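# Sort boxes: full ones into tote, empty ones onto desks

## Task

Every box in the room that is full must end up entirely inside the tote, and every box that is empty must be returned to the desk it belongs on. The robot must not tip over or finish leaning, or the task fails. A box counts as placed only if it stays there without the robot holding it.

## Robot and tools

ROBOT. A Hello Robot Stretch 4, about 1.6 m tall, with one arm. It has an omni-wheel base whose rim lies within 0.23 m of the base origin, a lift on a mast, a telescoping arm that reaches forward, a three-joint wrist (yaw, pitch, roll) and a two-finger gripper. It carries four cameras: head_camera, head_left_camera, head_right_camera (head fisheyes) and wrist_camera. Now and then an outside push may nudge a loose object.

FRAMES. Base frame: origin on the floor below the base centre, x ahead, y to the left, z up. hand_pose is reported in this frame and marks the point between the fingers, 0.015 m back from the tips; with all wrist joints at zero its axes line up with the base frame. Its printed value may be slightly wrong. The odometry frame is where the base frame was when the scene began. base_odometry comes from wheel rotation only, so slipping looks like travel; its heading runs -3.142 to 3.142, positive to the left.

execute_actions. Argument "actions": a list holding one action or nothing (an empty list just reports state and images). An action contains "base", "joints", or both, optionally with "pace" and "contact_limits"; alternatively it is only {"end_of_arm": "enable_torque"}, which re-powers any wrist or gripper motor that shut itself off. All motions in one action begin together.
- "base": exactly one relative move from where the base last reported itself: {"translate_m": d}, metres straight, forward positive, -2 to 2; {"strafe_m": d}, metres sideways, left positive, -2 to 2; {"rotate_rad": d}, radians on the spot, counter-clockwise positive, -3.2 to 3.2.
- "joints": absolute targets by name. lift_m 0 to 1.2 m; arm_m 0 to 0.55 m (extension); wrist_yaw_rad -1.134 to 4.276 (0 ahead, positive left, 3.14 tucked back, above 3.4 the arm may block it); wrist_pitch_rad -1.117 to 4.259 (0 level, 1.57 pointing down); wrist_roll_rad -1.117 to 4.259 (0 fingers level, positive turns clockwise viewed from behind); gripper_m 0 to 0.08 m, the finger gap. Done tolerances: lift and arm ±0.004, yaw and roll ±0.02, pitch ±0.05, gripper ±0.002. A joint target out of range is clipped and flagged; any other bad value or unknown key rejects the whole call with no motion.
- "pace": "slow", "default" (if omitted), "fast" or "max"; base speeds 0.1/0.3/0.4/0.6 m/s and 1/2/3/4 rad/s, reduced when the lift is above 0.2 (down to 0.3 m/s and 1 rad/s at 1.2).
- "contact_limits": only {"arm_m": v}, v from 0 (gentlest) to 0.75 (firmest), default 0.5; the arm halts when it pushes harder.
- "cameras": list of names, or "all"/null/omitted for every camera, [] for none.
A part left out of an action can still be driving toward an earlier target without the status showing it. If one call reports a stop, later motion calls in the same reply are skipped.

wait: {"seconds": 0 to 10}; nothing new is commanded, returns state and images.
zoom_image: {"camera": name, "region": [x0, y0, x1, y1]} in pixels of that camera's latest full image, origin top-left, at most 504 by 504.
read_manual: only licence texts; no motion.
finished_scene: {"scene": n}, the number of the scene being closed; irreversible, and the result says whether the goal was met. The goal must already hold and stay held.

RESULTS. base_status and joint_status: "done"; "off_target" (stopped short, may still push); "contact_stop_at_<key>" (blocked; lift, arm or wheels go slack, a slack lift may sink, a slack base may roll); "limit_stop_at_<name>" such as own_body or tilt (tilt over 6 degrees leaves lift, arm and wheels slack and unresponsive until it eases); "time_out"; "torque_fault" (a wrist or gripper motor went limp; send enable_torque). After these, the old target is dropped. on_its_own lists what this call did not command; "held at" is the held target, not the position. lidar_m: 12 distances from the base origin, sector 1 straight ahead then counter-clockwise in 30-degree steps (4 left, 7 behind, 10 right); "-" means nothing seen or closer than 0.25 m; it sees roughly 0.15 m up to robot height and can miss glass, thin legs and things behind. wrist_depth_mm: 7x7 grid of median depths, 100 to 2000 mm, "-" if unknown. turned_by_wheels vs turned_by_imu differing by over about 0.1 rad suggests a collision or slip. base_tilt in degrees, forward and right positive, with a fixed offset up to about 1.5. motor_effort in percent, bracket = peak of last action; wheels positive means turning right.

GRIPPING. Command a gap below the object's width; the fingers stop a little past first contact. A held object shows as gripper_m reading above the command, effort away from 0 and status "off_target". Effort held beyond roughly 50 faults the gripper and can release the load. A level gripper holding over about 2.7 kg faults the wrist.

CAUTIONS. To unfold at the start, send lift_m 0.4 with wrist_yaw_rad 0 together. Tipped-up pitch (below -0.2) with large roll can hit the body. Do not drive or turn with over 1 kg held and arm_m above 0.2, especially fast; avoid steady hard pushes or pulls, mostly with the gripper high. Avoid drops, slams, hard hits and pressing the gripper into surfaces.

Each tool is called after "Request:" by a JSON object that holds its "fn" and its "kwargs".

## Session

Request:
{"fn": "execute_actions", "kwargs": {"actions": []}}

Scene clock: 0.00 s.
base_odometry: x=+0.000 y=+0.000 heading=+0.000 (m, m, rad; odometry frame)
turned_by_wheels: +0.000 (rad since the last result)
turned_by_imu: +0.000 (rad since the last result)
base_tilt: forward=-0.3 right=+0.1 (deg)
lidar_m: 1.09 1.79 2.12 0.91 0.74 0.72 0.82 0.82 0.81 0.95 0.99 0.97
base_status: not commanded
joint_positions: lift_m=+0.142 arm_m=-0.002 wrist_yaw_rad=+3.090 wrist_pitch_rad=+0.015 wrist_roll_rad=+0.016 gripper_m=+0.040
joint_status: not commanded
motor_effort: lift_m=+22 arm_m=-1 wrist_yaw_rad=-1 wrist_pitch_rad=-8 wrist_roll_rad=-1 gripper_m=+0 wheel_0=+1 wheel_1=-1 wheel_2=+1 (%)
hand_pose: x=-0.0388 y=+0.0983 z=+0.3166 quat_wxyz=(+0.026, -0.007, +0.008, +1.000) (m; base frame)
wrist_depth_mm: 113 134 1118 931 809 707 640 / 107 135 1060 960 809 715 640 / 112 135 286 946 809 715 640 / 133 166 1118 960 831 715 640 / 1464 1430 1138 960 820 723 654 / 1182 1078 161 976 788 715 654 / 878 - 128 820 113 - 647
pictures: head_camera, head_left_camera, head_right_camera, wrist_camera
camera_calibration (this result's frames):
wrist_camera: T_world_to_cam=[[0.0746827, 0.997198, -0.00429985, -0.0973471], [0.0483577, -0.00792838, -0.998799, 0.374121], [-0.996034, 0.0743851, -0.0488143, 0.120962], [0, 0, 0, 1]] pos_world=[0.109661, 0.0910427, 0.379158]
Images, in order (width x height): head_camera 420x560, head_left_camera 420x672, head_right_camera 420x672, wrist_camera 616x392.

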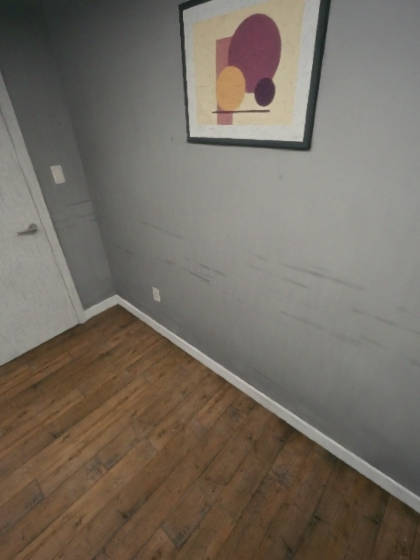

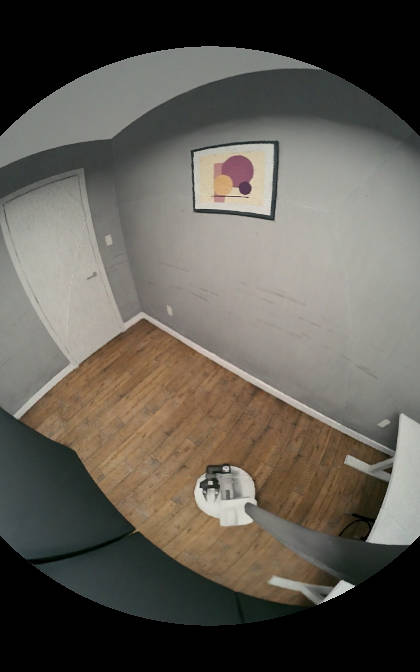

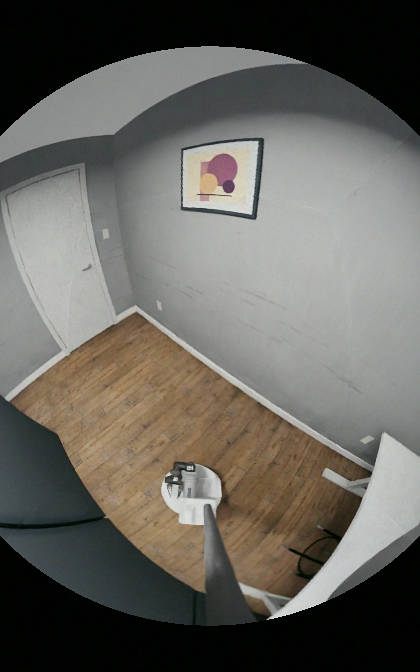

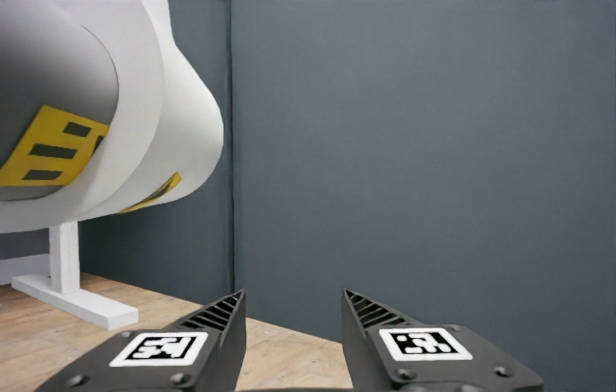

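Request:
{"fn": "execute_actions", "kwargs": {"actions": [{"base":{"rotate_rad":3.14},"pace":"fast"}], "cameras": ["head_camera","head_left_camera","head_right_camera"]}}

Scene clock: 3.07 s.
base_odometry: x=+0.000 y=+0.000 heading=+3.139 (m, m, rad; odometry frame)
turned_by_wheels: +3.139 (rad since the last result)
turned_by_imu: +3.113 (rad since the last result)
base_tilt: forward=-0.2 right=+0.2 (deg)
lidar_m: 0.81 0.79 0.80 0.90 1.01 0.99 1.10 1.81 2.13 0.92 0.72 0.72
base_status: done
joint_positions: lift_m=+0.142 arm_m=-0.002 wrist_yaw_rad=+3.090 wrist_pitch_rad=+0.015 wrist_roll_rad=+0.016 gripper_m=+0.040
joint_status: not commanded
motor_effort: lift_m=+22(22) arm_m=-2(2) wrist_yaw_rad=+0(0) wrist_pitch_rad=-9(7) wrist_roll_rad=+0(0) gripper_m=+1(1) wheel_0=-5(13) wheel_1=-4(13) wheel_2=-3(13) (%)
hand_pose: x=-0.0387 y=+0.0983 z=+0.3166 quat_wxyz=(+0.026, -0.007, +0.008, +1.000) (m; base frame)
wrist_depth_mm: 114 134 1499 1255 1078 960 854 / 107 134 1464 1255 1098 960 866 / 112 135 286 1281 1098 960 866 / 134 166 1499 1281 1098 960 854 / 1921 1863 1576 1336 1118 960 866 / 1182 1205 160 1160 1042 946 866 / 866 - 128 809 113 - 809
pictures: head_camera, head_left_camera, head_right_camera
Images, in order (width x height): head_camera 420x560, head_left_camera 420x672, head_right_camera 420x672.

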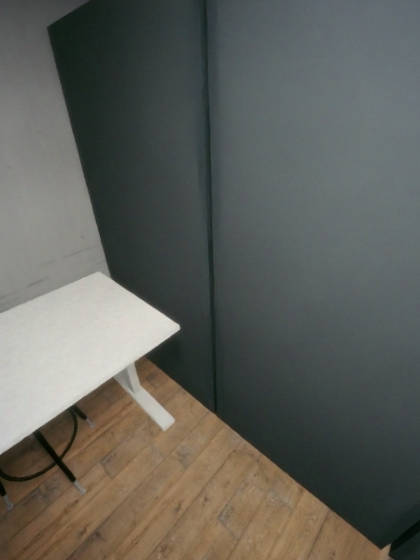

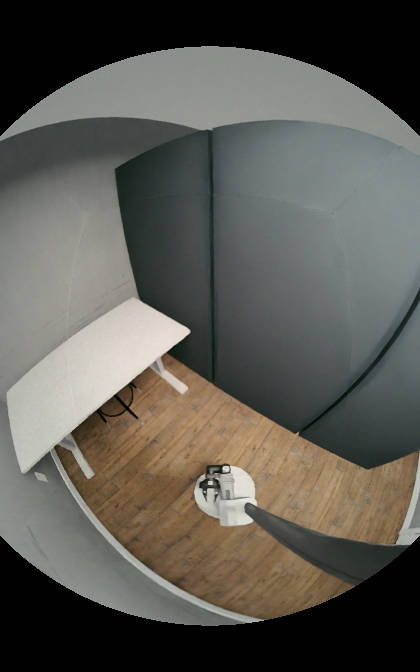

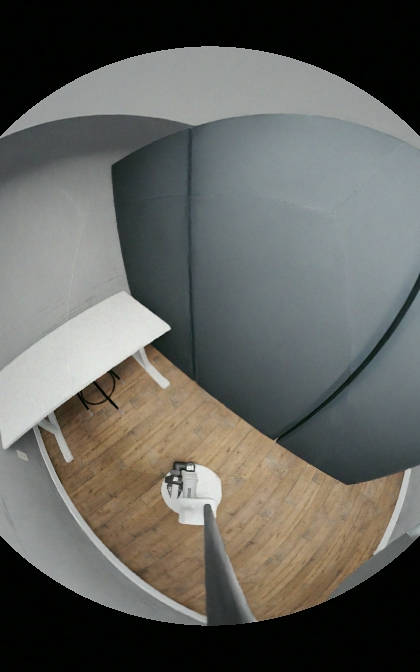

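Request:
{"fn": "execute_actions", "kwargs": {"actions": [{"base":{"rotate_rad":-2.2},"pace":"fast"}], "cameras": ["head_camera","head_left_camera"]}}

Scene clock: 6.73 s.
base_odometry: x=+0.000 y=+0.000 heading=+0.940 (m, m, rad; odometry frame)
turned_by_wheels: -2.199 (rad since the last result)
turned_by_imu: -2.179 (rad since the last result)
base_tilt: forward=-0.3 right=+0.1 (deg)
lidar_m: 2.11 0.96 0.74 0.72 0.78 0.83 0.81 0.88 1.00 0.96 1.06 1.54
base_status: done
joint_positions: lift_m=+0.142 arm_m=-0.002 wrist_yaw_rad=+3.090 wrist_pitch_rad=+0.015 wrist_roll_rad=+0.016 gripper_m=+0.040
joint_status: not commanded
motor_effort: lift_m=+22(22) arm_m=-2(2) wrist_yaw_rad=+0(1) wrist_pitch_rad=-7(5) wrist_roll_rad=+0(1) gripper_m=+1(1) wheel_0=+5(10) wheel_1=+5(13) wheel_2=+4(10) (%)
hand_pose: x=-0.0387 y=+0.0983 z=+0.3166 quat_wxyz=(+0.026, -0.007, +0.008, +1.000) (m; base frame)
wrist_depth_mm: 113 134 1756 1708 1708 1255 976 / 107 134 1182 1229 1205 1255 976 / 112 135 286 1756 1708 1430 976 / 133 166 1756 1756 1808 1430 991 / 1464 1756 1756 1756 1756 1464 991 / 1205 1182 161 1060 1060 1182 960 / 866 - 128 809 113 - 809
pictures: head_camera, head_left_camera
Images, in order (width x height): head_camera 420x560, head_left_camera 420x672.

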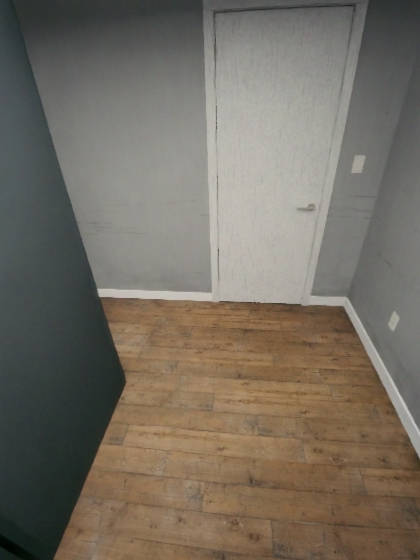

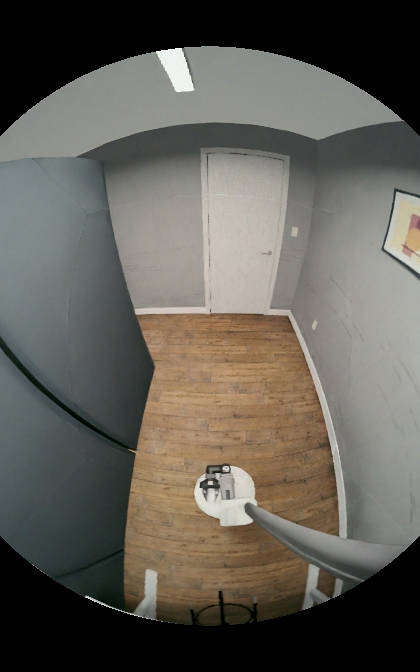

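Request:
{"fn": "execute_actions", "kwargs": {"actions": [{"base":{"translate_m":1.6},"pace":"max"}], "cameras": []}}

Request:
{"fn": "execute_actions", "kwargs": {"actions": [{"base":{"rotate_rad":1.57},"pace":"fast"}], "cameras": ["head_camera","head_left_camera"]}}

Scene clock: 12.37 s.
base_odometry: x=+0.943 y=+1.293 heading=+0.941 (m, m, rad; odometry frame)
turned_by_wheels: +0.000 (rad since the last result)
turned_by_imu: +0.004 (rad since the last result)
base_tilt: forward=-0.3 right=+0.1 (deg)
lidar_m: 0.51 0.58 0.87 2.82 0.72 0.93 3.22 1.46 1.14 1.11 0.68 0.54
base_status: done
joint_positions: lift_m=+0.142 arm_m=-0.002 wrist_yaw_rad=+3.090 wrist_pitch_rad=+0.015 wrist_roll_rad=+0.016 gripper_m=+0.040
joint_status: not commanded
motor_effort: lift_m=+22(22) arm_m=-2(2) wrist_yaw_rad=+0(0) wrist_pitch_rad=-7(7) wrist_roll_rad=+0(0) gripper_m=+1(0) wheel_0=+2(11) wheel_1=+2(13) wheel_2=+1(17) (%)
hand_pose: x=-0.0387 y=+0.0983 z=+0.3166 quat_wxyz=(+0.026, -0.007, +0.008, +1.000) (m; base frame)
wrist_depth_mm: 113 134 - - - 1160 768 / 107 134 - - - 1138 768 / 112 135 286 - - 1138 788 / 133 166 - - - 1138 778 / 1756 - - - 1808 1138 768 / 1205 1182 160 1182 1098 1078 778 / 878 - 128 820 113 - 759
pictures: none
No camera images: the call's "cameras" was empty. Leave "cameras" out to get every camera's image.

Scene clock: 14.10 s.
base_odometry: x=+0.943 y=+1.293 heading=+2.509 (m, m, rad; odometry frame)
turned_by_wheels: +1.569 (rad since the last result)
turned_by_imu: +1.556 (rad since the last result)
base_tilt: forward=-0.4 right=+0.1 (deg)
lidar_m: 2.84 0.73 0.94 2.41 1.44 1.15 1.12 0.70 0.53 0.50 0.59 0.86
base_status: done
joint_positions: lift_m=+0.142 arm_m=-0.002 wrist_yaw_rad=+3.090 wrist_pitch_rad=+0.015 wrist_roll_rad=+0.016 gripper_m=+0.040
joint_status: not commanded
motor_effort: lift_m=+22(22) arm_m=-2(2) wrist_yaw_rad=+0(0) wrist_pitch_rad=-7(7) wrist_roll_rad=+0(0) gripper_m=+1(0) wheel_0=-6(12) wheel_1=-5(13) wheel_2=-5(12) (%)
hand_pose: x=-0.0387 y=+0.0983 z=+0.3166 quat_wxyz=(+0.026, -0.007, +0.008, +1.000) (m; base frame)
wrist_depth_mm: 113 134 1229 1255 1255 1229 1229 / 107 135 1255 1255 1255 1229 1255 / 112 135 286 1255 1255 1255 1255 / 134 166 1255 1281 1255 1255 1255 / 976 1281 1281 1255 1281 1281 1255 / 946 1182 161 1182 1078 1182 1160 / 820 - 127 820 113 - 809
pictures: head_camera, head_left_camera
Images, in order (width x height): head_camera 420x560, head_left_camera 420x672.

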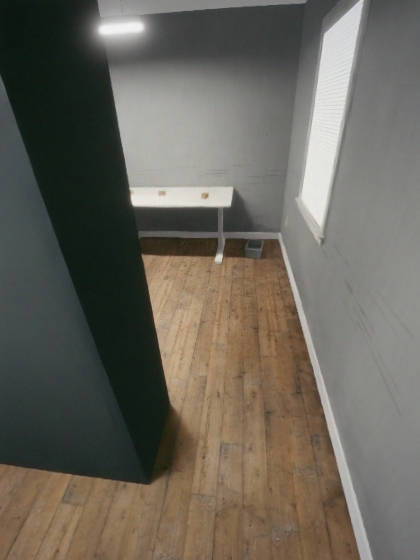

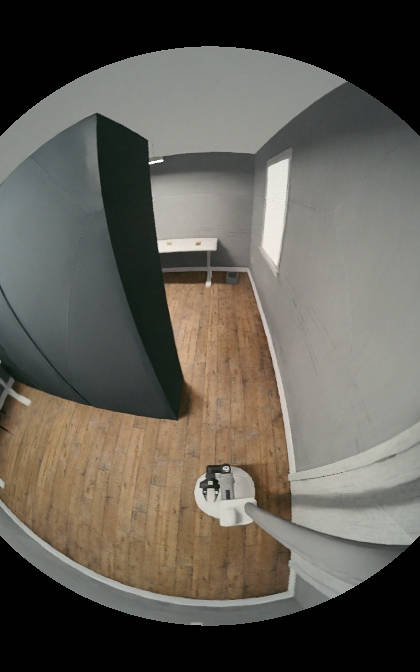

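Request:
{"fn": "execute_actions", "kwargs": {"actions": [{"base":{"rotate_rad":-0.14},"joints":{"lift_m":0.4},"pace":"fast"}], "cameras": ["head_camera"]}}

Scene clock: 17.67 s.
base_odometry: x=+0.943 y=+1.293 heading=+2.370 (m, m, rad; odometry frame)
turned_by_wheels: -0.139 (rad since the last result)
turned_by_imu: -0.138 (rad since the last result)
base_tilt: forward=-0.4 right=+0.2 (deg)
lidar_m: 1.79 0.72 0.82 1.96 1.70 1.18 1.12 0.76 0.57 0.51 0.55 0.73
base_status: done
joint_positions: lift_m=+0.400 arm_m=-0.002 wrist_yaw_rad=+3.090 wrist_pitch_rad=+0.015 wrist_roll_rad=+0.016 gripper_m=+0.040
joint_status: all done
motor_effort: lift_m=+24(25) arm_m=-2(2) wrist_yaw_rad=+0(0) wrist_pitch_rad=-9(6) wrist_roll_rad=-1(0) gripper_m=+1(0) wheel_0=+3(9) wheel_1=+2(11) wheel_2=+2(9) (%)
hand_pose: x=-0.0387 y=+0.0983 z=+0.5748 quat_wxyz=(+0.026, -0.007, +0.008, +1.000) (m; base frame)
wrist_depth_mm: 113 134 1255 1281 1308 1366 1397 / 107 135 1229 1281 1308 1336 1397 / 112 135 286 1281 1308 1366 1397 / 133 166 1255 1281 1308 1366 1397 / 1182 1229 1255 1281 1336 1397 1430 / 1182 1229 161 1308 1336 1366 1430 / 1138 - 128 1281 113 - 1397
pictures: head_camera
Images, in order (width x height): head_camera 420x560.

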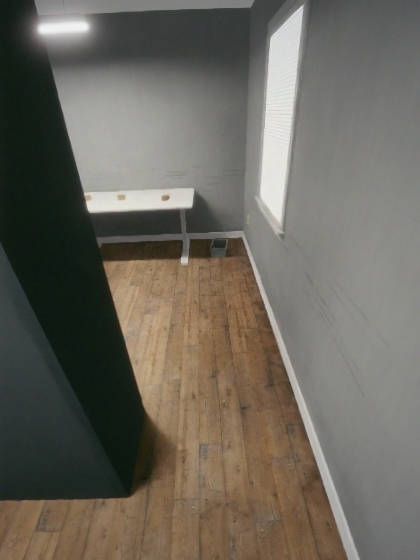

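Request:
{"fn": "execute_actions", "kwargs": {"actions": [{"base":{"translate_m":1.75},"joints":{"lift_m":1.05},"pace":"max"}], "cameras": ["head_camera","head_left_camera"]}}

Scene clock: 23.77 s.
base_odometry: x=-0.312 y=+2.512 heading=+2.370 (m, m, rad; odometry frame)
turned_by_wheels: +0.001 (rad since the last result)
turned_by_imu: +0.004 (rad since the last result)
base_tilt: forward=-0.3 right=+0.1 (deg)
lidar_m: 1.09 1.11 1.50 2.47 1.04 0.86 2.23 0.67 0.49 0.42 0.42 0.60
base_status: done
joint_positions: lift_m=+1.050 arm_m=-0.002 wrist_yaw_rad=+3.090 wrist_pitch_rad=+0.015 wrist_roll_rad=+0.016 gripper_m=+0.040
joint_status: all done
motor_effort: lift_m=+22(27) arm_m=-2(2) wrist_yaw_rad=+0(0) wrist_pitch_rad=-7(8) wrist_roll_rad=+0(0) gripper_m=+0(0) wheel_0=+3(12) wheel_1=+4(12) wheel_2=+1(17) (%)
hand_pose: x=-0.0387 y=+0.0983 z=+1.2249 quat_wxyz=(+0.026, -0.007, +0.008, +1.000) (m; base frame)
wrist_depth_mm: 113 134 - - 1160 1366 1366 / 107 135 - - 1138 1366 1430 / 112 135 286 - 1160 1025 1336 / 133 166 - - 1182 1397 1430 / 1042 1756 - - 1205 1397 1430 / 1042 1618 161 - 931 904 1060 / 976 - 128 - 113 - 1430
pictures: head_camera, head_left_camera
Images, in order (width x height): head_camera 420x560, head_left_camera 420x672.

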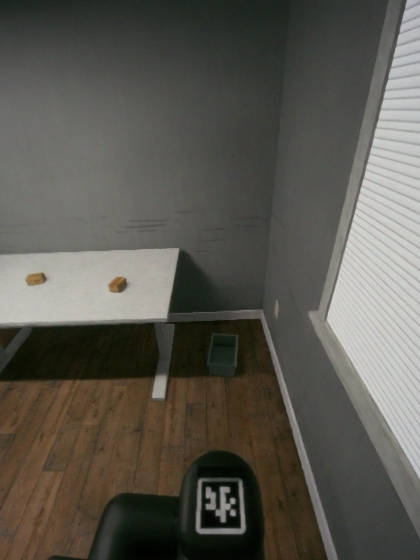

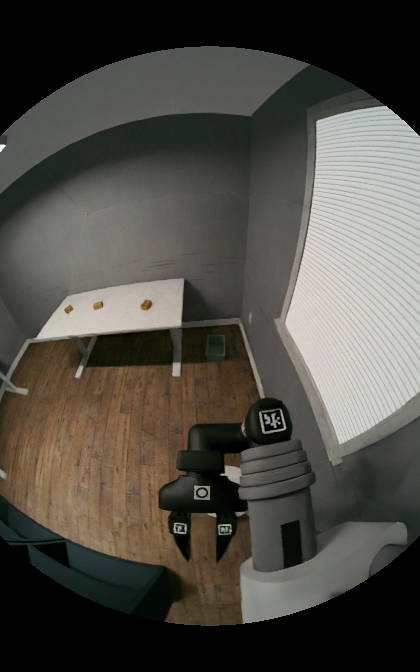

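Request:
{"fn": "execute_actions", "kwargs": {"actions": [{"base":{"strafe_m":0.4},"joints":{"wrist_yaw_rad":0,"gripper_m":0.08,"wrist_pitch_rad":0.3},"pace":"fast"}], "cameras": ["head_camera","head_left_camera","wrist_camera"]}}

Scene clock: 26.97 s.
base_odometry: x=-0.591 y=+2.226 heading=+2.370 (m, m, rad; odometry frame)
turned_by_wheels: +0.000 (rad since the last result)
turned_by_imu: +0.000 (rad since the last result)
base_tilt: forward=-0.3 right=+0.1 (deg)
lidar_m: 1.07 1.10 1.46 2.09 1.07 0.74 0.71 1.29 0.90 0.81 0.84 1.13
base_status: done
joint_positions: lift_m=+1.050 arm_m=-0.002 wrist_yaw_rad=+0.000 wrist_pitch_rad=+0.302 wrist_roll_rad=+0.016 gripper_m=+0.080
joint_status: all done
motor_effort: lift_m=+22(23) arm_m=-2(2) wrist_yaw_rad=-1(6) wrist_pitch_rad=-6(5) wrist_roll_rad=+0(1) gripper_m=+2(1) wheel_0=-2(14) wheel_1=+2(15) wheel_2=+0(0) (%)
hand_pose: x=+0.3722 y=-0.0874 z=+1.1648 quat_wxyz=(+0.989, +0.008, +0.151, -0.001) (m; base frame)
wrist_depth_mm: 1464 1499 1499 1537 1576 1430 1060 / 1499 1576 1537 1576 1661 1464 1060 / 1576 1618 1661 1708 1756 1499 1060 / 1618 1708 1708 1708 1808 1499 1060 / 1205 1205 1182 1366 1921 1499 1078 / 991 931 1025 1983 1983 1366 1025 / - 114 1708 1708 1618 - -
pictures: head_camera, head_left_camera, wrist_camera
camera_calibration (this result's frames):
wrist_camera: T_world_to_cam=[[-0.0232681, -0.999726, 0.00241977, -0.0851336], [-0.329379, 0.00538081, -0.944182, 1.27814], [0.943911, -0.0227664, -0.329414, 0.181865], [0, 0, 0, 1]] pos_world=[0.247348, -0.0878473, 1.26691]
Images, in order (width x height): head_camera 420x560, head_left_camera 420x672, wrist_camera 616x392.

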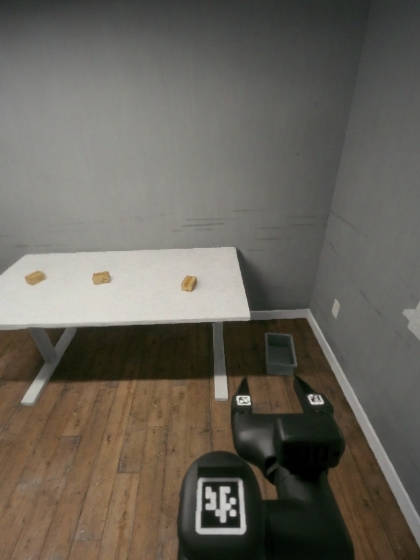

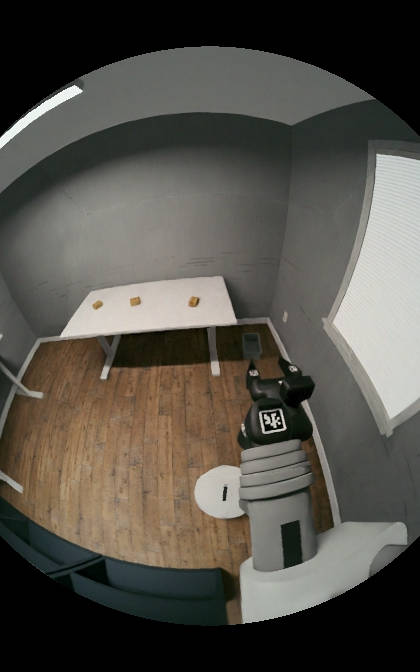

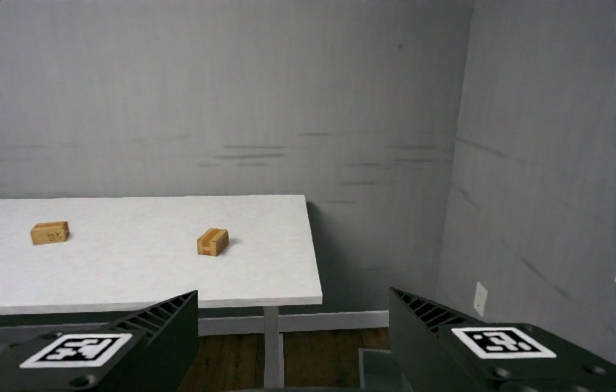

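Request:
{"fn": "zoom_image", "kwargs": {"camera": "head_camera", "region": [0,240,260,340]}}

Region (0, 240, 260, 340) of head_camera's 420x560 image, scaled by 1.938, with more detail than that image has; it fills the top 194 rows of this view, and the rest is white.

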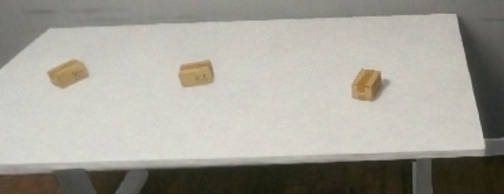

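Request:
{"fn": "execute_actions", "kwargs": {"actions": [{"base":{"strafe_m":0.49},"joints":{"lift_m":0.72},"pace":"fast"}], "cameras": []}}

Request:
{"fn": "execute_actions", "kwargs": {"actions": [{"base":{"translate_m":0.6},"pace":"fast"}], "cameras": []}}

Request:
{"fn": "execute_actions", "kwargs": {"actions": [{"base":{"rotate_rad":-0.3}}], "cameras": ["head_camera","wrist_camera","head_left_camera"]}}

Scene clock: 34.53 s.
base_odometry: x=-0.932 y=+1.874 heading=+2.370 (m, m, rad; odometry frame)
turned_by_wheels: +0.000 (rad since the last result)
turned_by_imu: +0.000 (rad since the last result)
base_tilt: forward=-0.3 right=+0.1 (deg)
lidar_m: 1.04 1.07 1.70 1.59 1.07 0.77 0.71 0.75 1.43 1.31 1.34 1.10
base_status: done
joint_positions: lift_m=+0.720 arm_m=-0.002 wrist_yaw_rad=+0.000 wrist_pitch_rad=+0.302 wrist_roll_rad=+0.016 gripper_m=+0.080
joint_status: all done
motor_effort: lift_m=+19(20) arm_m=-2(2) wrist_yaw_rad=-1(1) wrist_pitch_rad=-8(5) wrist_roll_rad=+0(0) gripper_m=+2(2) wheel_0=-5(14) wheel_1=+4(15) wheel_2=+0(1) (%)
hand_pose: x=+0.3722 y=-0.0874 z=+0.8351 quat_wxyz=(+0.989, +0.008, +0.151, -0.001) (m; base frame)
wrist_depth_mm: 1464 1464 1464 1499 1499 1576 1576 / 1464 1537 1537 1618 1576 1618 1618 / 1118 1118 1118 1118 1138 1336 1708 / 1229 1708 1708 1708 1708 1808 1708 / 1708 1756 1756 1808 1808 1863 1756 / 1464 1618 1537 1576 1464 1537 1537 / - 114 1255 1308 1229 - -
pictures: none
No camera images: the call's "cameras" was empty. Leave "cameras" out to get every camera's image.

Scene clock: 37.40 s.
base_odometry: x=-1.362 y=+2.292 heading=+2.371 (m, m, rad; odometry frame)
turned_by_wheels: +0.001 (rad since the last result)
turned_by_imu: +0.002 (rad since the last result)
base_tilt: forward=-0.4 right=+0.1 (deg)
lidar_m: 0.42 0.47 0.61 1.63 1.66 1.38 1.33 1.35 1.37 1.29 0.66 0.45
base_status: done
joint_positions: lift_m=+0.720 arm_m=-0.002 wrist_yaw_rad=+0.000 wrist_pitch_rad=+0.302 wrist_roll_rad=+0.016 gripper_m=+0.080
joint_status: not commanded
motor_effort: lift_m=+19(19) arm_m=-2(2) wrist_yaw_rad=-1(0) wrist_pitch_rad=-4(7) wrist_roll_rad=+0(0) gripper_m=+2(2) wheel_0=+3(9) wheel_1=+5(12) wheel_2=-1(15) (%)
hand_pose: x=+0.3722 y=-0.0874 z=+0.8351 quat_wxyz=(+0.989, +0.008, +0.151, -0.001) (m; base frame)
wrist_depth_mm: 891 904 917 931 946 960 976 / 931 946 960 976 991 1008 1025 / 976 976 991 1008 1008 1042 1078 / 603 559 661 661 661 569 668 / 462 462 466 466 469 469 473 / 357 359 345 362 345 362 362 / - 114 283 293 273 - -
pictures: none
No camera images: the call's "cameras" was empty. Leave "cameras" out to get every camera's image.

Scene clock: 38.47 s.
base_odometry: x=-1.362 y=+2.292 heading=+2.072 (m, m, rad; odometry frame)
turned_by_wheels: -0.299 (rad since the last result)
turned_by_imu: -0.296 (rad since the last result)
base_tilt: forward=-0.3 right=+0.2 (deg)
lidar_m: 0.43 0.42 0.49 0.81 1.61 1.65 1.34 1.32 1.63 1.29 1.29 0.54
base_status: done
joint_positions: lift_m=+0.720 arm_m=-0.002 wrist_yaw_rad=+0.000 wrist_pitch_rad=+0.302 wrist_roll_rad=+0.016 gripper_m=+0.080
joint_status: not commanded
motor_effort: lift_m=+19(19) arm_m=-2(2) wrist_yaw_rad=+0(1) wrist_pitch_rad=-6(7) wrist_roll_rad=+0(1) gripper_m=+2(3) wheel_0=+4(10) wheel_1=+5(11) wheel_2=+5(10) (%)
hand_pose: x=+0.3722 y=-0.0874 z=+0.8351 quat_wxyz=(+0.989, +0.008, +0.151, -0.001) (m; base frame)
wrist_depth_mm: 831 891 960 1060 1138 1255 1160 / 866 931 1008 1078 1205 1308 1182 / 891 946 1008 1098 1255 1366 1205 / 647 654 661 603 661 1366 1229 / 459 462 462 466 466 469 473 / 357 357 343 359 343 384 1229 / - 114 300 332 342 - -
pictures: head_camera, head_left_camera, wrist_camera
camera_calibration (this result's frames):
wrist_camera: T_world_to_cam=[[-0.0233606, -0.999724, 0.00242035, -0.0843205], [-0.329397, 0.00541114, -0.944176, 0.966813], [0.943903, -0.0228537, -0.329432, 0.0732635], [0, 0, 0, 1]] pos_world=[0.247342, -0.0878545, 0.937181]
Images, in order (width x height): head_camera 420x560, head_left_camera 420x672, wrist_camera 616x392.

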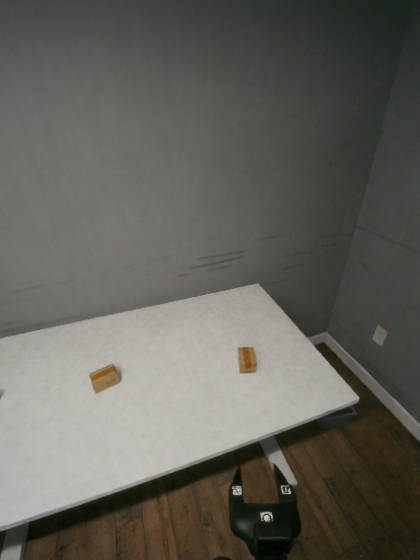

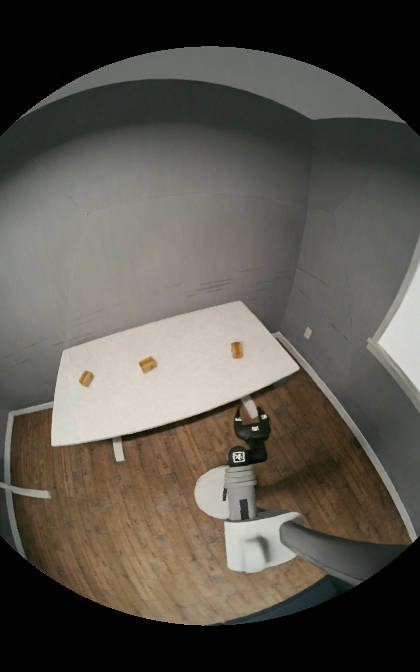

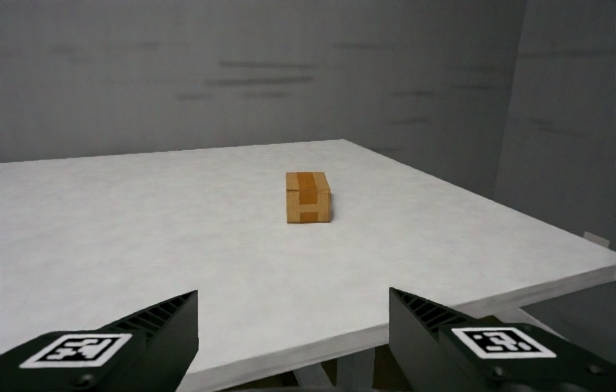

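Request:
{"fn": "execute_actions", "kwargs": {"actions": [{"joints":{"lift_m":0.645,"arm_m":0.3}}], "cameras": []}}

Request:
{"fn": "execute_actions", "kwargs": {"actions": [{"joints":{"lift_m":0.625}}], "cameras": ["wrist_camera"]}}

Scene clock: 42.23 s.
base_odometry: x=-1.362 y=+2.292 heading=+2.072 (m, m, rad; odometry frame)
turned_by_wheels: +0.000 (rad since the last result)
turned_by_imu: +0.000 (rad since the last result)
base_tilt: forward=-0.3 right=+0.2 (deg)
lidar_m: 0.45 0.43 0.49 0.82 1.61 1.65 1.35 1.32 1.61 1.29 1.27 0.55
base_status: not commanded
joint_positions: lift_m=+0.645 arm_m=+0.299 wrist_yaw_rad=+0.000 wrist_pitch_rad=+0.303 wrist_roll_rad=+0.016 gripper_m=+0.080
joint_status: all done
motor_effort: lift_m=+19(19) arm_m=+5(4) wrist_yaw_rad=-2(1) wrist_pitch_rad=-7(8) wrist_roll_rad=+0(0) gripper_m=+3(3) wheel_0=+4(4) wheel_1=+5(5) wheel_2=+5(5) (%)
hand_pose: x=+0.6731 y=-0.0874 z=+0.7601 quat_wxyz=(+0.989, +0.008, +0.151, -0.001) (m; base frame)
wrist_depth_mm: 597 647 699 750 831 904 976 / 621 676 723 798 866 960 1042 / 634 676 699 715 866 1008 1078 / 413 413 418 267 421 424 1042 / 294 296 297 220 281 300 301 / 228 229 220 228 220 231 232 / - 114 181 188 175 - -
pictures: none
No camera images: the call's "cameras" was empty. Leave "cameras" out to get every camera's image.

Scene clock: 43.03 s.
base_odometry: x=-1.362 y=+2.292 heading=+2.072 (m, m, rad; odometry frame)
turned_by_wheels: +0.000 (rad since the last result)
turned_by_imu: +0.000 (rad since the last result)
base_tilt: forward=-0.3 right=+0.1 (deg)
lidar_m: 0.44 0.43 0.50 0.84 1.61 1.61 1.33 1.33 1.63 1.30 1.28 0.58
base_status: not commanded
joint_positions: lift_m=+0.625 arm_m=+0.299 wrist_yaw_rad=+0.000 wrist_pitch_rad=+0.303 wrist_roll_rad=+0.016 gripper_m=+0.080
joint_status: all done
motor_effort: lift_m=+18(20) arm_m=+5(5) wrist_yaw_rad=-1(1) wrist_pitch_rad=-8(7) wrist_roll_rad=+0(0) gripper_m=+2(2) wheel_0=+4(4) wheel_1=+5(5) wheel_2=+5(5) (%)
hand_pose: x=+0.6731 y=-0.0874 z=+0.7401 quat_wxyz=(+0.989, +0.008, +0.151, -0.001) (m; base frame)
wrist_depth_mm: 609 647 691 750 820 904 991 / 627 668 723 788 866 946 1042 / 591 597 603 609 615 991 1078 / 353 353 357 214 332 362 362 / 252 252 253 220 240 256 256 / 195 196 188 196 189 197 198 / - 114 158 160 150 - -
pictures: wrist_camera
camera_calibration (this result's frames):
wrist_camera: T_world_to_cam=[[-0.0232531, -0.999727, 0.00242649, -0.0771169], [-0.329652, 0.00537607, -0.944087, 0.976326], [0.943816, -0.0227528, -0.329687, -0.241795], [0, 0, 0, 1]] pos_world=[0.548265, -0.0878461, 0.842208]
Images, in order (width x height): wrist_camera 616x392.

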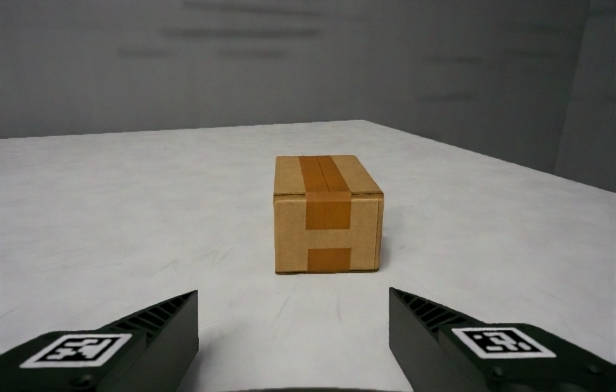

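Request:
{"fn": "execute_actions", "kwargs": {"actions": [{"base":{"strafe_m":-0.014},"pace":"slow"}], "cameras": []}}

Request:
{"fn": "execute_actions", "kwargs": {"actions": [{"joints":{"arm_m":0.36},"contact_limits":{"arm_m":0.2}}], "cameras": ["wrist_camera"]}}

Scene clock: 45.30 s.
base_odometry: x=-1.350 y=+2.299 heading=+2.072 (m, m, rad; odometry frame)
turned_by_wheels: +0.000 (rad since the last result)
turned_by_imu: +0.000 (rad since the last result)
base_tilt: forward=-0.3 right=+0.2 (deg)
lidar_m: 0.46 0.44 0.49 0.82 1.63 1.64 1.34 1.33 1.61 1.28 1.26 0.61
base_status: done
joint_positions: lift_m=+0.625 arm_m=+0.299 wrist_yaw_rad=+0.000 wrist_pitch_rad=+0.303 wrist_roll_rad=+0.016 gripper_m=+0.080
joint_status: not commanded
motor_effort: lift_m=+19(18) arm_m=+5(5) wrist_yaw_rad=-1(1) wrist_pitch_rad=-6(8) wrist_roll_rad=+0(1) gripper_m=+3(3) wheel_0=+5(10) wheel_1=-6(9) wheel_2=+0(4) (%)
hand_pose: x=+0.6731 y=-0.0874 z=+0.7401 quat_wxyz=(+0.989, +0.008, +0.151, -0.001) (m; base frame)
wrist_depth_mm: 609 654 707 768 831 904 991 / 627 668 732 798 878 946 1042 / 597 603 603 603 609 1008 1060 / 353 355 355 213 359 362 362 / 251 252 252 220 255 255 256 / 195 195 187 196 189 198 198 / - 114 158 160 150 - -
pictures: none
No camera images: the call's "cameras" was empty. Leave "cameras" out to get every camera's image.

Scene clock: 46.37 s.
base_odometry: x=-1.350 y=+2.299 heading=+2.072 (m, m, rad; odometry frame)
turned_by_wheels: +0.000 (rad since the last result)
turned_by_imu: +0.000 (rad since the last result)
base_tilt: forward=-0.3 right=+0.1 (deg)
lidar_m: 0.43 0.44 0.50 0.83 1.63 1.64 1.34 1.32 1.60 1.28 1.26 0.59
base_status: not commanded
joint_positions: lift_m=+0.625 arm_m=+0.359 wrist_yaw_rad=+0.000 wrist_pitch_rad=+0.303 wrist_roll_rad=+0.016 gripper_m=+0.080
joint_status: all done
motor_effort: lift_m=+19(18) arm_m=+5(5) wrist_yaw_rad=-1(0) wrist_pitch_rad=-7(7) wrist_roll_rad=-1(1) gripper_m=+2(2) wheel_0=+5(5) wheel_1=-5(5) wheel_2=+0(0) (%)
contact_limits: arm_m 0.2
hand_pose: x=+0.7331 y=-0.0874 z=+0.7401 quat_wxyz=(+0.989, +0.008, +0.151, -0.001) (m; base frame)
wrist_depth_mm: 564 603 654 707 759 842 931 / 585 627 676 741 809 891 976 / 585 597 603 603 615 931 1008 / 353 353 355 204 357 362 362 / 251 253 227 155 241 255 255 / 195 195 162 161 161 197 197 / - 114 158 160 149 - -
pictures: wrist_camera
camera_calibration (this result's frames):
wrist_camera: T_world_to_cam=[[-0.0232688, -0.999726, 0.00242647, -0.0757134], [-0.329652, 0.00538126, -0.944087, 0.996106], [0.943816, -0.0227676, -0.329687, -0.298425], [0, 0, 0, 1]] pos_world=[0.608265, -0.0878474, 0.842208]
Images, in order (width x height): wrist_camera 616x392.

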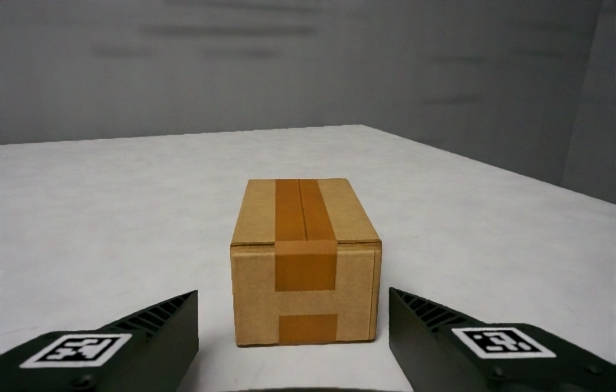

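Request:
{"fn": "execute_actions", "kwargs": {"actions": [{"base":{"strafe_m":-0.004},"joints":{"arm_m":0.415},"contact_limits":{"arm_m":0.2},"pace":"slow"}], "cameras": ["wrist_camera"]}}

Request:
{"fn": "execute_actions", "kwargs": {"actions": [{"joints":{"gripper_m":0.04}}], "cameras": []}}

Request:
{"fn": "execute_actions", "kwargs": {"actions": [{"joints":{"lift_m":0.7,"wrist_pitch_rad":0}}], "cameras": []}}

Request:
{"fn": "wait", "kwargs": {"seconds": 0.2}}

Scene clock: 49.47 s.
base_odometry: x=-1.347 y=+2.301 heading=+2.072 (m, m, rad; odometry frame)
turned_by_wheels: +0.000 (rad since the last result)
turned_by_imu: +0.000 (rad since the last result)
base_tilt: forward=-0.3 right=+0.0 (deg)
lidar_m: 0.45 0.44 0.51 0.81 1.64 1.63 1.34 1.32 1.61 1.28 1.25 0.55
base_status: done
joint_positions: lift_m=+0.625 arm_m=+0.414 wrist_yaw_rad=+0.000 wrist_pitch_rad=+0.303 wrist_roll_rad=+0.016 gripper_m=+0.080
joint_status: all done
motor_effort: lift_m=+19(19) arm_m=+5(5) wrist_yaw_rad=-2(1) wrist_pitch_rad=-5(6) wrist_roll_rad=+0(1) gripper_m=+2(2) wheel_0=+6(8) wheel_1=-7(8) wheel_2=+0(0) (%)
contact_limits: arm_m 0.2
hand_pose: x=+0.7881 y=-0.0874 z=+0.7401 quat_wxyz=(+0.989, +0.008, +0.151, -0.001) (m; base frame)
wrist_depth_mm: 521 554 597 647 699 788 854 / 539 580 621 683 750 820 917 / 549 585 603 609 741 866 960 / 351 355 353 357 359 362 976 / 250 252 163 145 241 254 256 / 195 195 113 112 123 197 198 / - 114 102 102 104 - -
pictures: wrist_camera
camera_calibration (this result's frames):
wrist_camera: T_world_to_cam=[[-0.0233234, -0.999725, 0.00242643, -0.074402], [-0.329652, 0.00539931, -0.944087, 1.01423], [0.943815, -0.0228192, -0.329687, -0.350318], [0, 0, 0, 1]] pos_world=[0.663242, -0.0878516, 0.842208]
Images, in order (width x height): wrist_camera 616x392.

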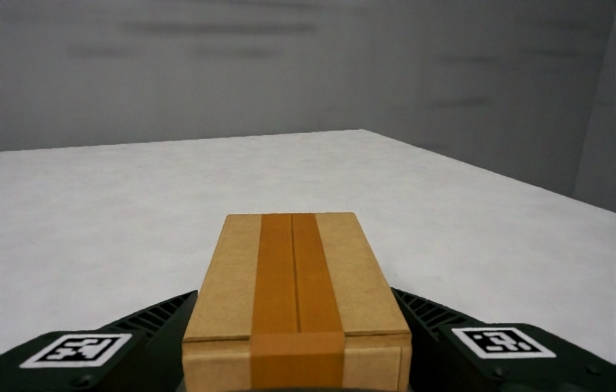

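Scene clock: 50.47 s.
base_odometry: x=-1.347 y=+2.301 heading=+2.072 (m, m, rad; odometry frame)
turned_by_wheels: +0.000 (rad since the last result)
turned_by_imu: +0.000 (rad since the last result)
base_tilt: forward=-0.3 right=+0.2 (deg)
lidar_m: 0.45 0.45 0.51 0.84 1.62 1.63 1.34 1.33 1.61 1.27 1.26 0.55
base_status: not commanded
joint_positions: lift_m=+0.625 arm_m=+0.414 wrist_yaw_rad=+0.000 wrist_pitch_rad=+0.303 wrist_roll_rad=+0.016 gripper_m=+0.059
joint_status: gripper_m off_target (ended at +0.059, target +0.040)
on_its_own: gripper_m is held at +0.054, not at your +0.040, by its contact guard: the fingers met something
motor_effort: lift_m=+19(19) arm_m=+5(5) wrist_yaw_rad=+0(1) wrist_pitch_rad=-8(7) wrist_roll_rad=+0(0) gripper_m=-39(37) wheel_0=+6(6) wheel_1=-7(7) wheel_2=+0(0) (%)
hand_pose: x=+0.7881 y=-0.0874 z=+0.7401 quat_wxyz=(+0.989, +0.008, +0.151, -0.001) (m; base frame)
wrist_depth_mm: 525 559 597 654 707 778 854 / 539 574 627 676 741 831 917 / 544 585 603 609 750 878 976 / 353 355 355 357 359 359 991 / 252 252 163 145 240 254 255 / 195 195 112 112 118 198 198 / 165 - 102 101 103 - -
pictures: none
No camera images: the call's "cameras" was empty. Leave "cameras" out to get every camera's image.

Scene clock: 51.73 s.
base_odometry: x=-1.347 y=+2.301 heading=+2.072 (m, m, rad; odometry frame)
turned_by_wheels: +0.000 (rad since the last result)
turned_by_imu: +0.000 (rad since the last result)
base_tilt: forward=-0.3 right=+0.1 (deg)
lidar_m: 0.44 0.45 0.49 0.84 1.64 1.65 1.34 1.32 1.62 1.27 1.25 0.56
base_status: not commanded
joint_positions: lift_m=+0.700 arm_m=+0.414 wrist_yaw_rad=+0.000 wrist_pitch_rad=+0.005 wrist_roll_rad=+0.016 gripper_m=+0.059
joint_status: all done
on_its_own: gripper_m is held at +0.054, not at your +0.040, by its contact guard: the fingers met something
motor_effort: lift_m=+25(24) arm_m=+5(5) wrist_yaw_rad=+0(0) wrist_pitch_rad=-14(21) wrist_roll_rad=-1(0) gripper_m=-38(38) wheel_0=+6(6) wheel_1=-7(7) wheel_2=+0(0) (%)
hand_pose: x=+0.7978 y=-0.0874 z=+0.8769 quat_wxyz=(+1.000, +0.008, +0.002, +0.000) (m; base frame)
wrist_depth_mm: 559 603 654 707 778 878 960 / 564 609 654 707 788 866 960 / 564 615 661 715 788 891 960 / 564 609 654 715 788 878 976 / 574 621 164 145 798 878 976 / 574 609 112 112 118 878 976 / 488 - 102 101 103 - 991
pictures: none
No camera images: the call's "cameras" was empty. Leave "cameras" out to get every camera's image.

Scene clock: 51.93 s.
base_odometry: x=-1.347 y=+2.301 heading=+2.072 (m, m, rad; odometry frame)
turned_by_wheels: +0.000 (rad since the last result)
turned_by_imu: +0.000 (rad since the last result)
base_tilt: forward=-0.3 right=+0.1 (deg)
lidar_m: 0.45 0.45 0.50 0.84 1.64 1.63 1.33 1.32 1.59 1.29 1.25 0.54
base_status: not commanded
joint_positions: lift_m=+0.700 arm_m=+0.414 wrist_yaw_rad=+0.000 wrist_pitch_rad=+0.005 wrist_roll_rad=+0.016 gripper_m=+0.059
joint_status: all done
on_its_own: gripper_m is held at +0.054, not at your +0.040, by its contact guard: the fingers met something
motor_effort: lift_m=+25(24) arm_m=+5(5) wrist_yaw_rad=-1(0) wrist_pitch_rad=-14(21) wrist_roll_rad=+0(0) gripper_m=-38(38) wheel_0=+6(6) wheel_1=-7(7) wheel_2=+0(0) (%)
hand_pose: x=+0.7978 y=-0.0874 z=+0.8769 quat_wxyz=(+1.000, +0.008, +0.002, +0.000) (m; base frame)
wrist_depth_mm: 564 603 654 715 778 866 976 / 564 603 661 715 788 866 960 / 569 609 661 715 788 878 976 / 569 615 654 715 798 891 976 / 574 615 163 145 809 878 991 / 574 615 112 112 118 878 976 / 488 - 102 101 103 - 991
wait: 0.20 s; no rest
pictures: head_camera, head_left_camera, head_right_camera, wrist_camera
camera_calibration (this result's frames):
wrist_camera: T_world_to_cam=[[-0.0230382, -0.999724, -0.00453842, -0.068634], [-0.0383783, 0.00542067, -0.999249, 0.962572], [0.998998, -0.0228467, -0.0384926, -0.613736], [0, 0, 0, 1]] pos_world=[0.648481, -0.0878547, 0.937913]
Images, in order (width x height): head_camera 420x560, head_left_camera 420x672, head_right_camera 420x672, wrist_camera 616x392.

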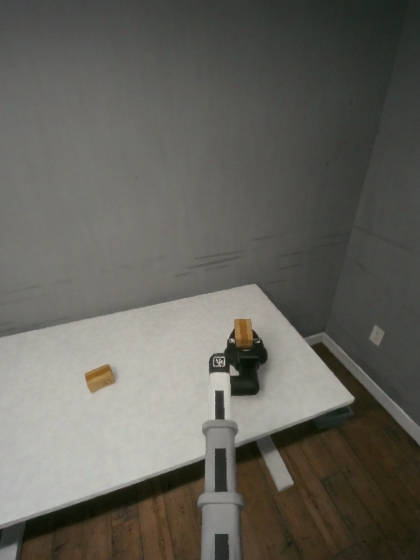

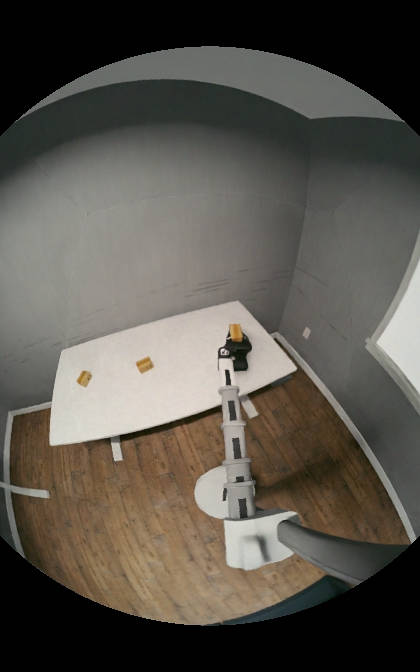

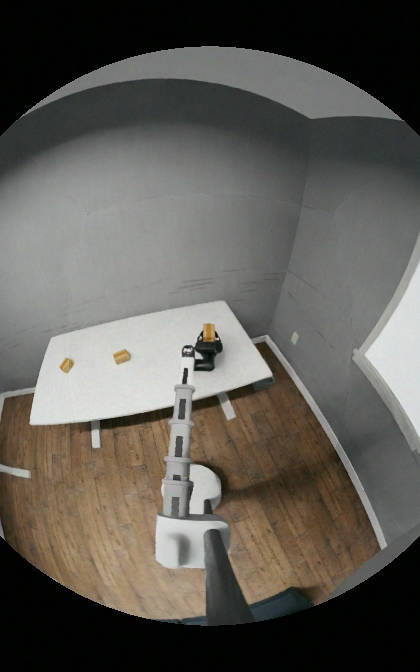

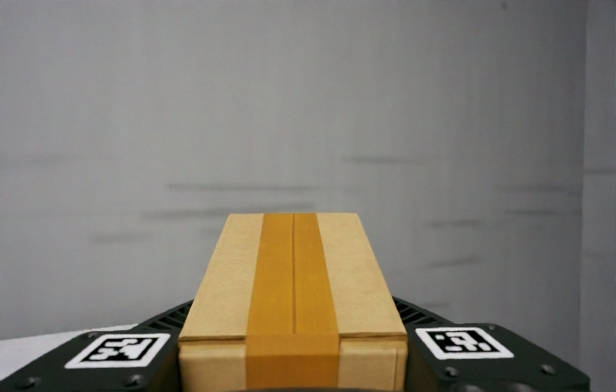

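Request:
{"fn": "execute_actions", "kwargs": {"actions": [{"base":{"rotate_rad":0.298},"joints":{"arm_m":0.0}}], "cameras": []}}

Request:
{"fn": "execute_actions", "kwargs": {"actions": [{"base":{"strafe_m":-0.816}}], "cameras": []}}

Request:
{"fn": "execute_actions", "kwargs": {"actions": [{"joints":{"lift_m":0.3,"wrist_pitch_rad":0.9,"arm_m":0.15}}], "cameras": ["head_camera","wrist_camera"]}}

Scene clock: 64.63 s.
base_odometry: x=-1.347 y=+2.301 heading=+2.369 (m, m, rad; odometry frame)
turned_by_wheels: +0.297 (rad since the last result)
turned_by_imu: +0.295 (rad since the last result)
base_tilt: forward=-0.2 right=+0.1 (deg)
lidar_m: 0.45 0.47 0.63 1.62 1.68 1.39 1.31 1.37 1.36 1.27 0.68 0.49
base_status: done
joint_positions: lift_m=+0.700 arm_m=+0.001 wrist_yaw_rad=+0.000 wrist_pitch_rad=+0.005 wrist_roll_rad=+0.016 gripper_m=+0.059
joint_status: all done
on_its_own: gripper_m is held at +0.054, not at your +0.040, by its contact guard: the fingers met something
motor_effort: lift_m=+24(25) arm_m=-5(5) wrist_yaw_rad=+1(7) wrist_pitch_rad=-14(14) wrist_roll_rad=-1(1) gripper_m=-38(38) wheel_0=-5(12) wheel_1=-6(12) wheel_2=-2(12) (%)
hand_pose: x=+0.3844 y=-0.0875 z=+0.8769 quat_wxyz=(+1.000, +0.008, +0.002, +0.000) (m; base frame)
wrist_depth_mm: 976 976 991 1008 1042 1042 1078 / 960 991 1008 1008 1042 1060 1078 / 976 991 1008 1025 1042 1078 1078 / 976 1008 1008 1025 1042 1078 1098 / 976 991 164 145 1042 1060 1118 / 621 564 112 112 118 661 668 / 496 - 102 101 103 - 488
pictures: none
No camera images: the call's "cameras" was empty. Leave "cameras" out to get every camera's image.

Scene clock: 68.67 s.
base_odometry: x=-0.778 y=+2.885 heading=+2.369 (m, m, rad; odometry frame)
turned_by_wheels: +0.000 (rad since the last result)
turned_by_imu: +0.001 (rad since the last result)
base_tilt: forward=-0.2 right=+0.2 (deg)
lidar_m: 0.70 0.51 0.65 1.69 1.91 1.37 1.57 0.68 0.47 0.44 0.46 0.65
base_status: done
joint_positions: lift_m=+0.700 arm_m=+0.001 wrist_yaw_rad=+0.000 wrist_pitch_rad=+0.005 wrist_roll_rad=+0.016 gripper_m=+0.059
joint_status: not commanded
on_its_own: gripper_m is held at +0.054, not at your +0.040, by its contact guard: the fingers met something
motor_effort: lift_m=+24(25) arm_m=-5(5) wrist_yaw_rad=+0(1) wrist_pitch_rad=-14(14) wrist_roll_rad=+0(0) gripper_m=-39(38) wheel_0=+4(13) wheel_1=-5(12) wheel_2=+0(1) (%)
hand_pose: x=+0.3844 y=-0.0874 z=+0.8770 quat_wxyz=(+1.000, +0.008, +0.002, +0.000) (m; base frame)
wrist_depth_mm: 1008 1025 1042 1042 1078 768 544 / 1008 1025 1042 1060 1078 759 544 / 1008 1042 1060 1078 1078 768 549 / 1025 1042 1042 1060 1098 759 549 / 1025 1025 163 145 1078 759 549 / 676 741 112 112 118 723 549 / 496 - 102 101 103 - 517
pictures: none
No camera images: the call's "cameras" was empty. Leave "cameras" out to get every camera's image.

Scene clock: 71.27 s.
base_odometry: x=-0.778 y=+2.885 heading=+2.369 (m, m, rad; odometry frame)
turned_by_wheels: +0.000 (rad since the last result)
turned_by_imu: +0.000 (rad since the last result)
base_tilt: forward=-0.4 right=+0.1 (deg)
lidar_m: 0.69 0.52 0.68 1.67 1.90 1.37 1.54 0.68 0.48 0.43 0.46 0.67
base_status: not commanded
joint_positions: lift_m=+0.300 arm_m=+0.149 wrist_yaw_rad=+0.000 wrist_pitch_rad=+0.903 wrist_roll_rad=+0.016 gripper_m=+0.059
joint_status: all done
on_its_own: gripper_m is held at +0.054, not at your +0.040, by its contact guard: the fingers met something
motor_effort: lift_m=+20(22) arm_m=+5(6) wrist_yaw_rad=-1(1) wrist_pitch_rad=-9(12) wrist_roll_rad=-1(0) gripper_m=-39(38) wheel_0=+4(4) wheel_1=-5(5) wheel_2=+0(0) (%)
hand_pose: x=+0.4518 y=-0.0874 z=+0.3113 quat_wxyz=(+0.900, +0.007, +0.436, -0.003) (m; base frame)
wrist_depth_mm: 798 831 831 842 854 723 535 / 676 723 683 683 741 707 544 / 603 634 621 640 654 654 535 / 554 574 517 449 580 585 530 / 512 512 163 145 517 530 517 / 469 469 112 112 118 484 484 / 439 - 101 101 103 - 455
pictures: head_camera, wrist_camera
camera_calibration (this result's frames):
wrist_camera: T_world_to_cam=[[-0.0177756, -0.999726, 0.0152193, -0.087688], [-0.805415, 0.00529788, -0.592687, 0.604156], [0.592444, -0.0227933, -0.805289, 0.132537], [0, 0, 0, 1]] pos_world=[0.406517, -0.0878437, 0.466141]
Images, in order (width x height): head_camera 420x560, wrist_camera 616x392.

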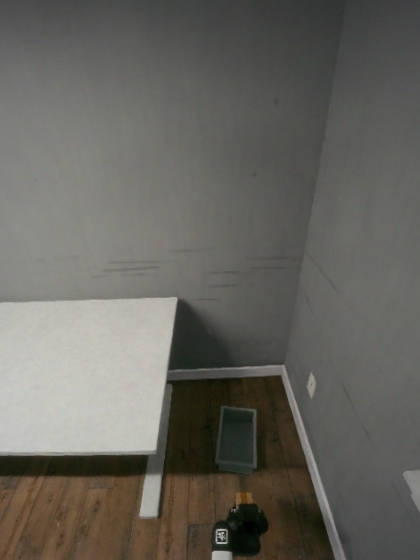

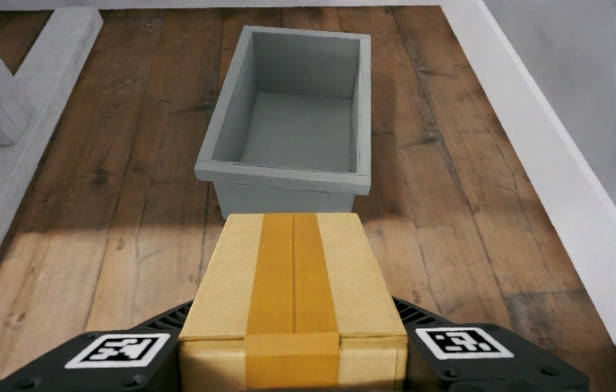

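Request:
{"fn": "execute_actions", "kwargs": {"actions": [{"base":{"translate_m":0.2},"joints":{"wrist_yaw_rad":-0.11,"wrist_pitch_rad":1.05,"arm_m":0.425,"lift_m":0.22}}], "cameras": ["wrist_camera","head_camera"]}}

Scene clock: 78.60 s.
base_odometry: x=-0.921 y=+3.024 heading=+2.370 (m, m, rad; odometry frame)
turned_by_wheels: +0.001 (rad since the last result)
turned_by_imu: +0.001 (rad since the last result)
base_tilt: forward=-0.3 right=+0.1 (deg)
lidar_m: 0.48 0.33 0.38 1.03 2.23 1.58 1.62 0.66 0.47 0.43 0.45 0.50
base_status: done
joint_positions: lift_m=+0.220 arm_m=+0.424 wrist_yaw_rad=-0.110 wrist_pitch_rad=+1.052 wrist_roll_rad=+0.016 gripper_m=+0.059
joint_status: all done
on_its_own: gripper_m is held at +0.054, not at your +0.040, by its contact guard: the fingers met something
motor_effort: lift_m=+20(21) arm_m=+4(5) wrist_yaw_rad=-1(4) wrist_pitch_rad=-8(13) wrist_roll_rad=+0(1) gripper_m=-38(39) wheel_0=+4(10) wheel_1=+7(10) wheel_2=-4(11) (%)
hand_pose: x=+0.6903 y=-0.0984 z=+0.2136 quat_wxyz=(+0.863, +0.035, +0.501, -0.051) (m; base frame)
wrist_depth_mm: 433 452 473 496 521 530 439 / 473 484 488 492 496 500 449 / 445 445 449 452 459 462 449 / 407 410 415 418 421 424 427 / 382 377 163 145 268 394 397 / 355 266 112 112 118 368 370 / 340 - 102 101 103 - 355
pictures: head_camera, wrist_camera
camera_calibration (this result's frames):
wrist_camera: T_world_to_cam=[[-0.124845, -0.992018, 0.0177163, -0.0188564], [-0.878738, 0.102262, -0.46622, 0.771521], [0.460687, -0.0737731, -0.884491, 0.0151321], [0, 0, 0, 1]] pos_world=[0.66864, -0.096487, 0.373417]
Images, in order (width x height): head_camera 420x560, wrist_camera 616x392.

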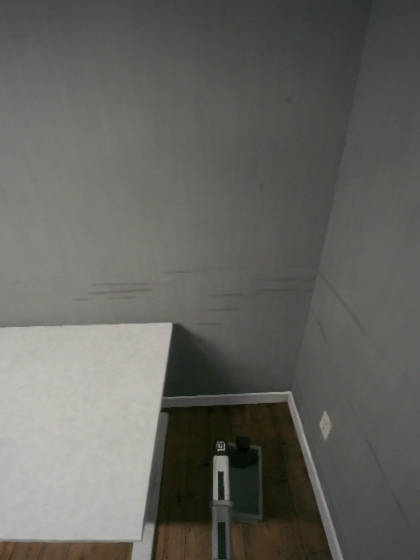

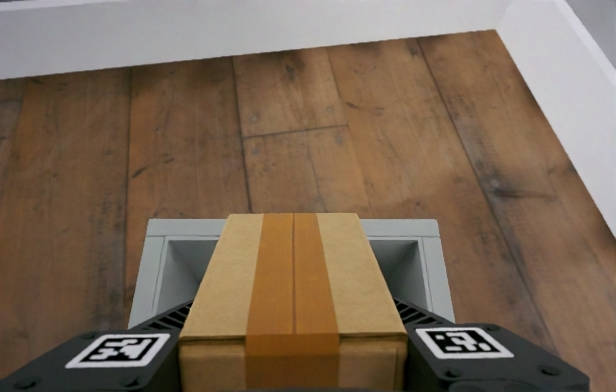

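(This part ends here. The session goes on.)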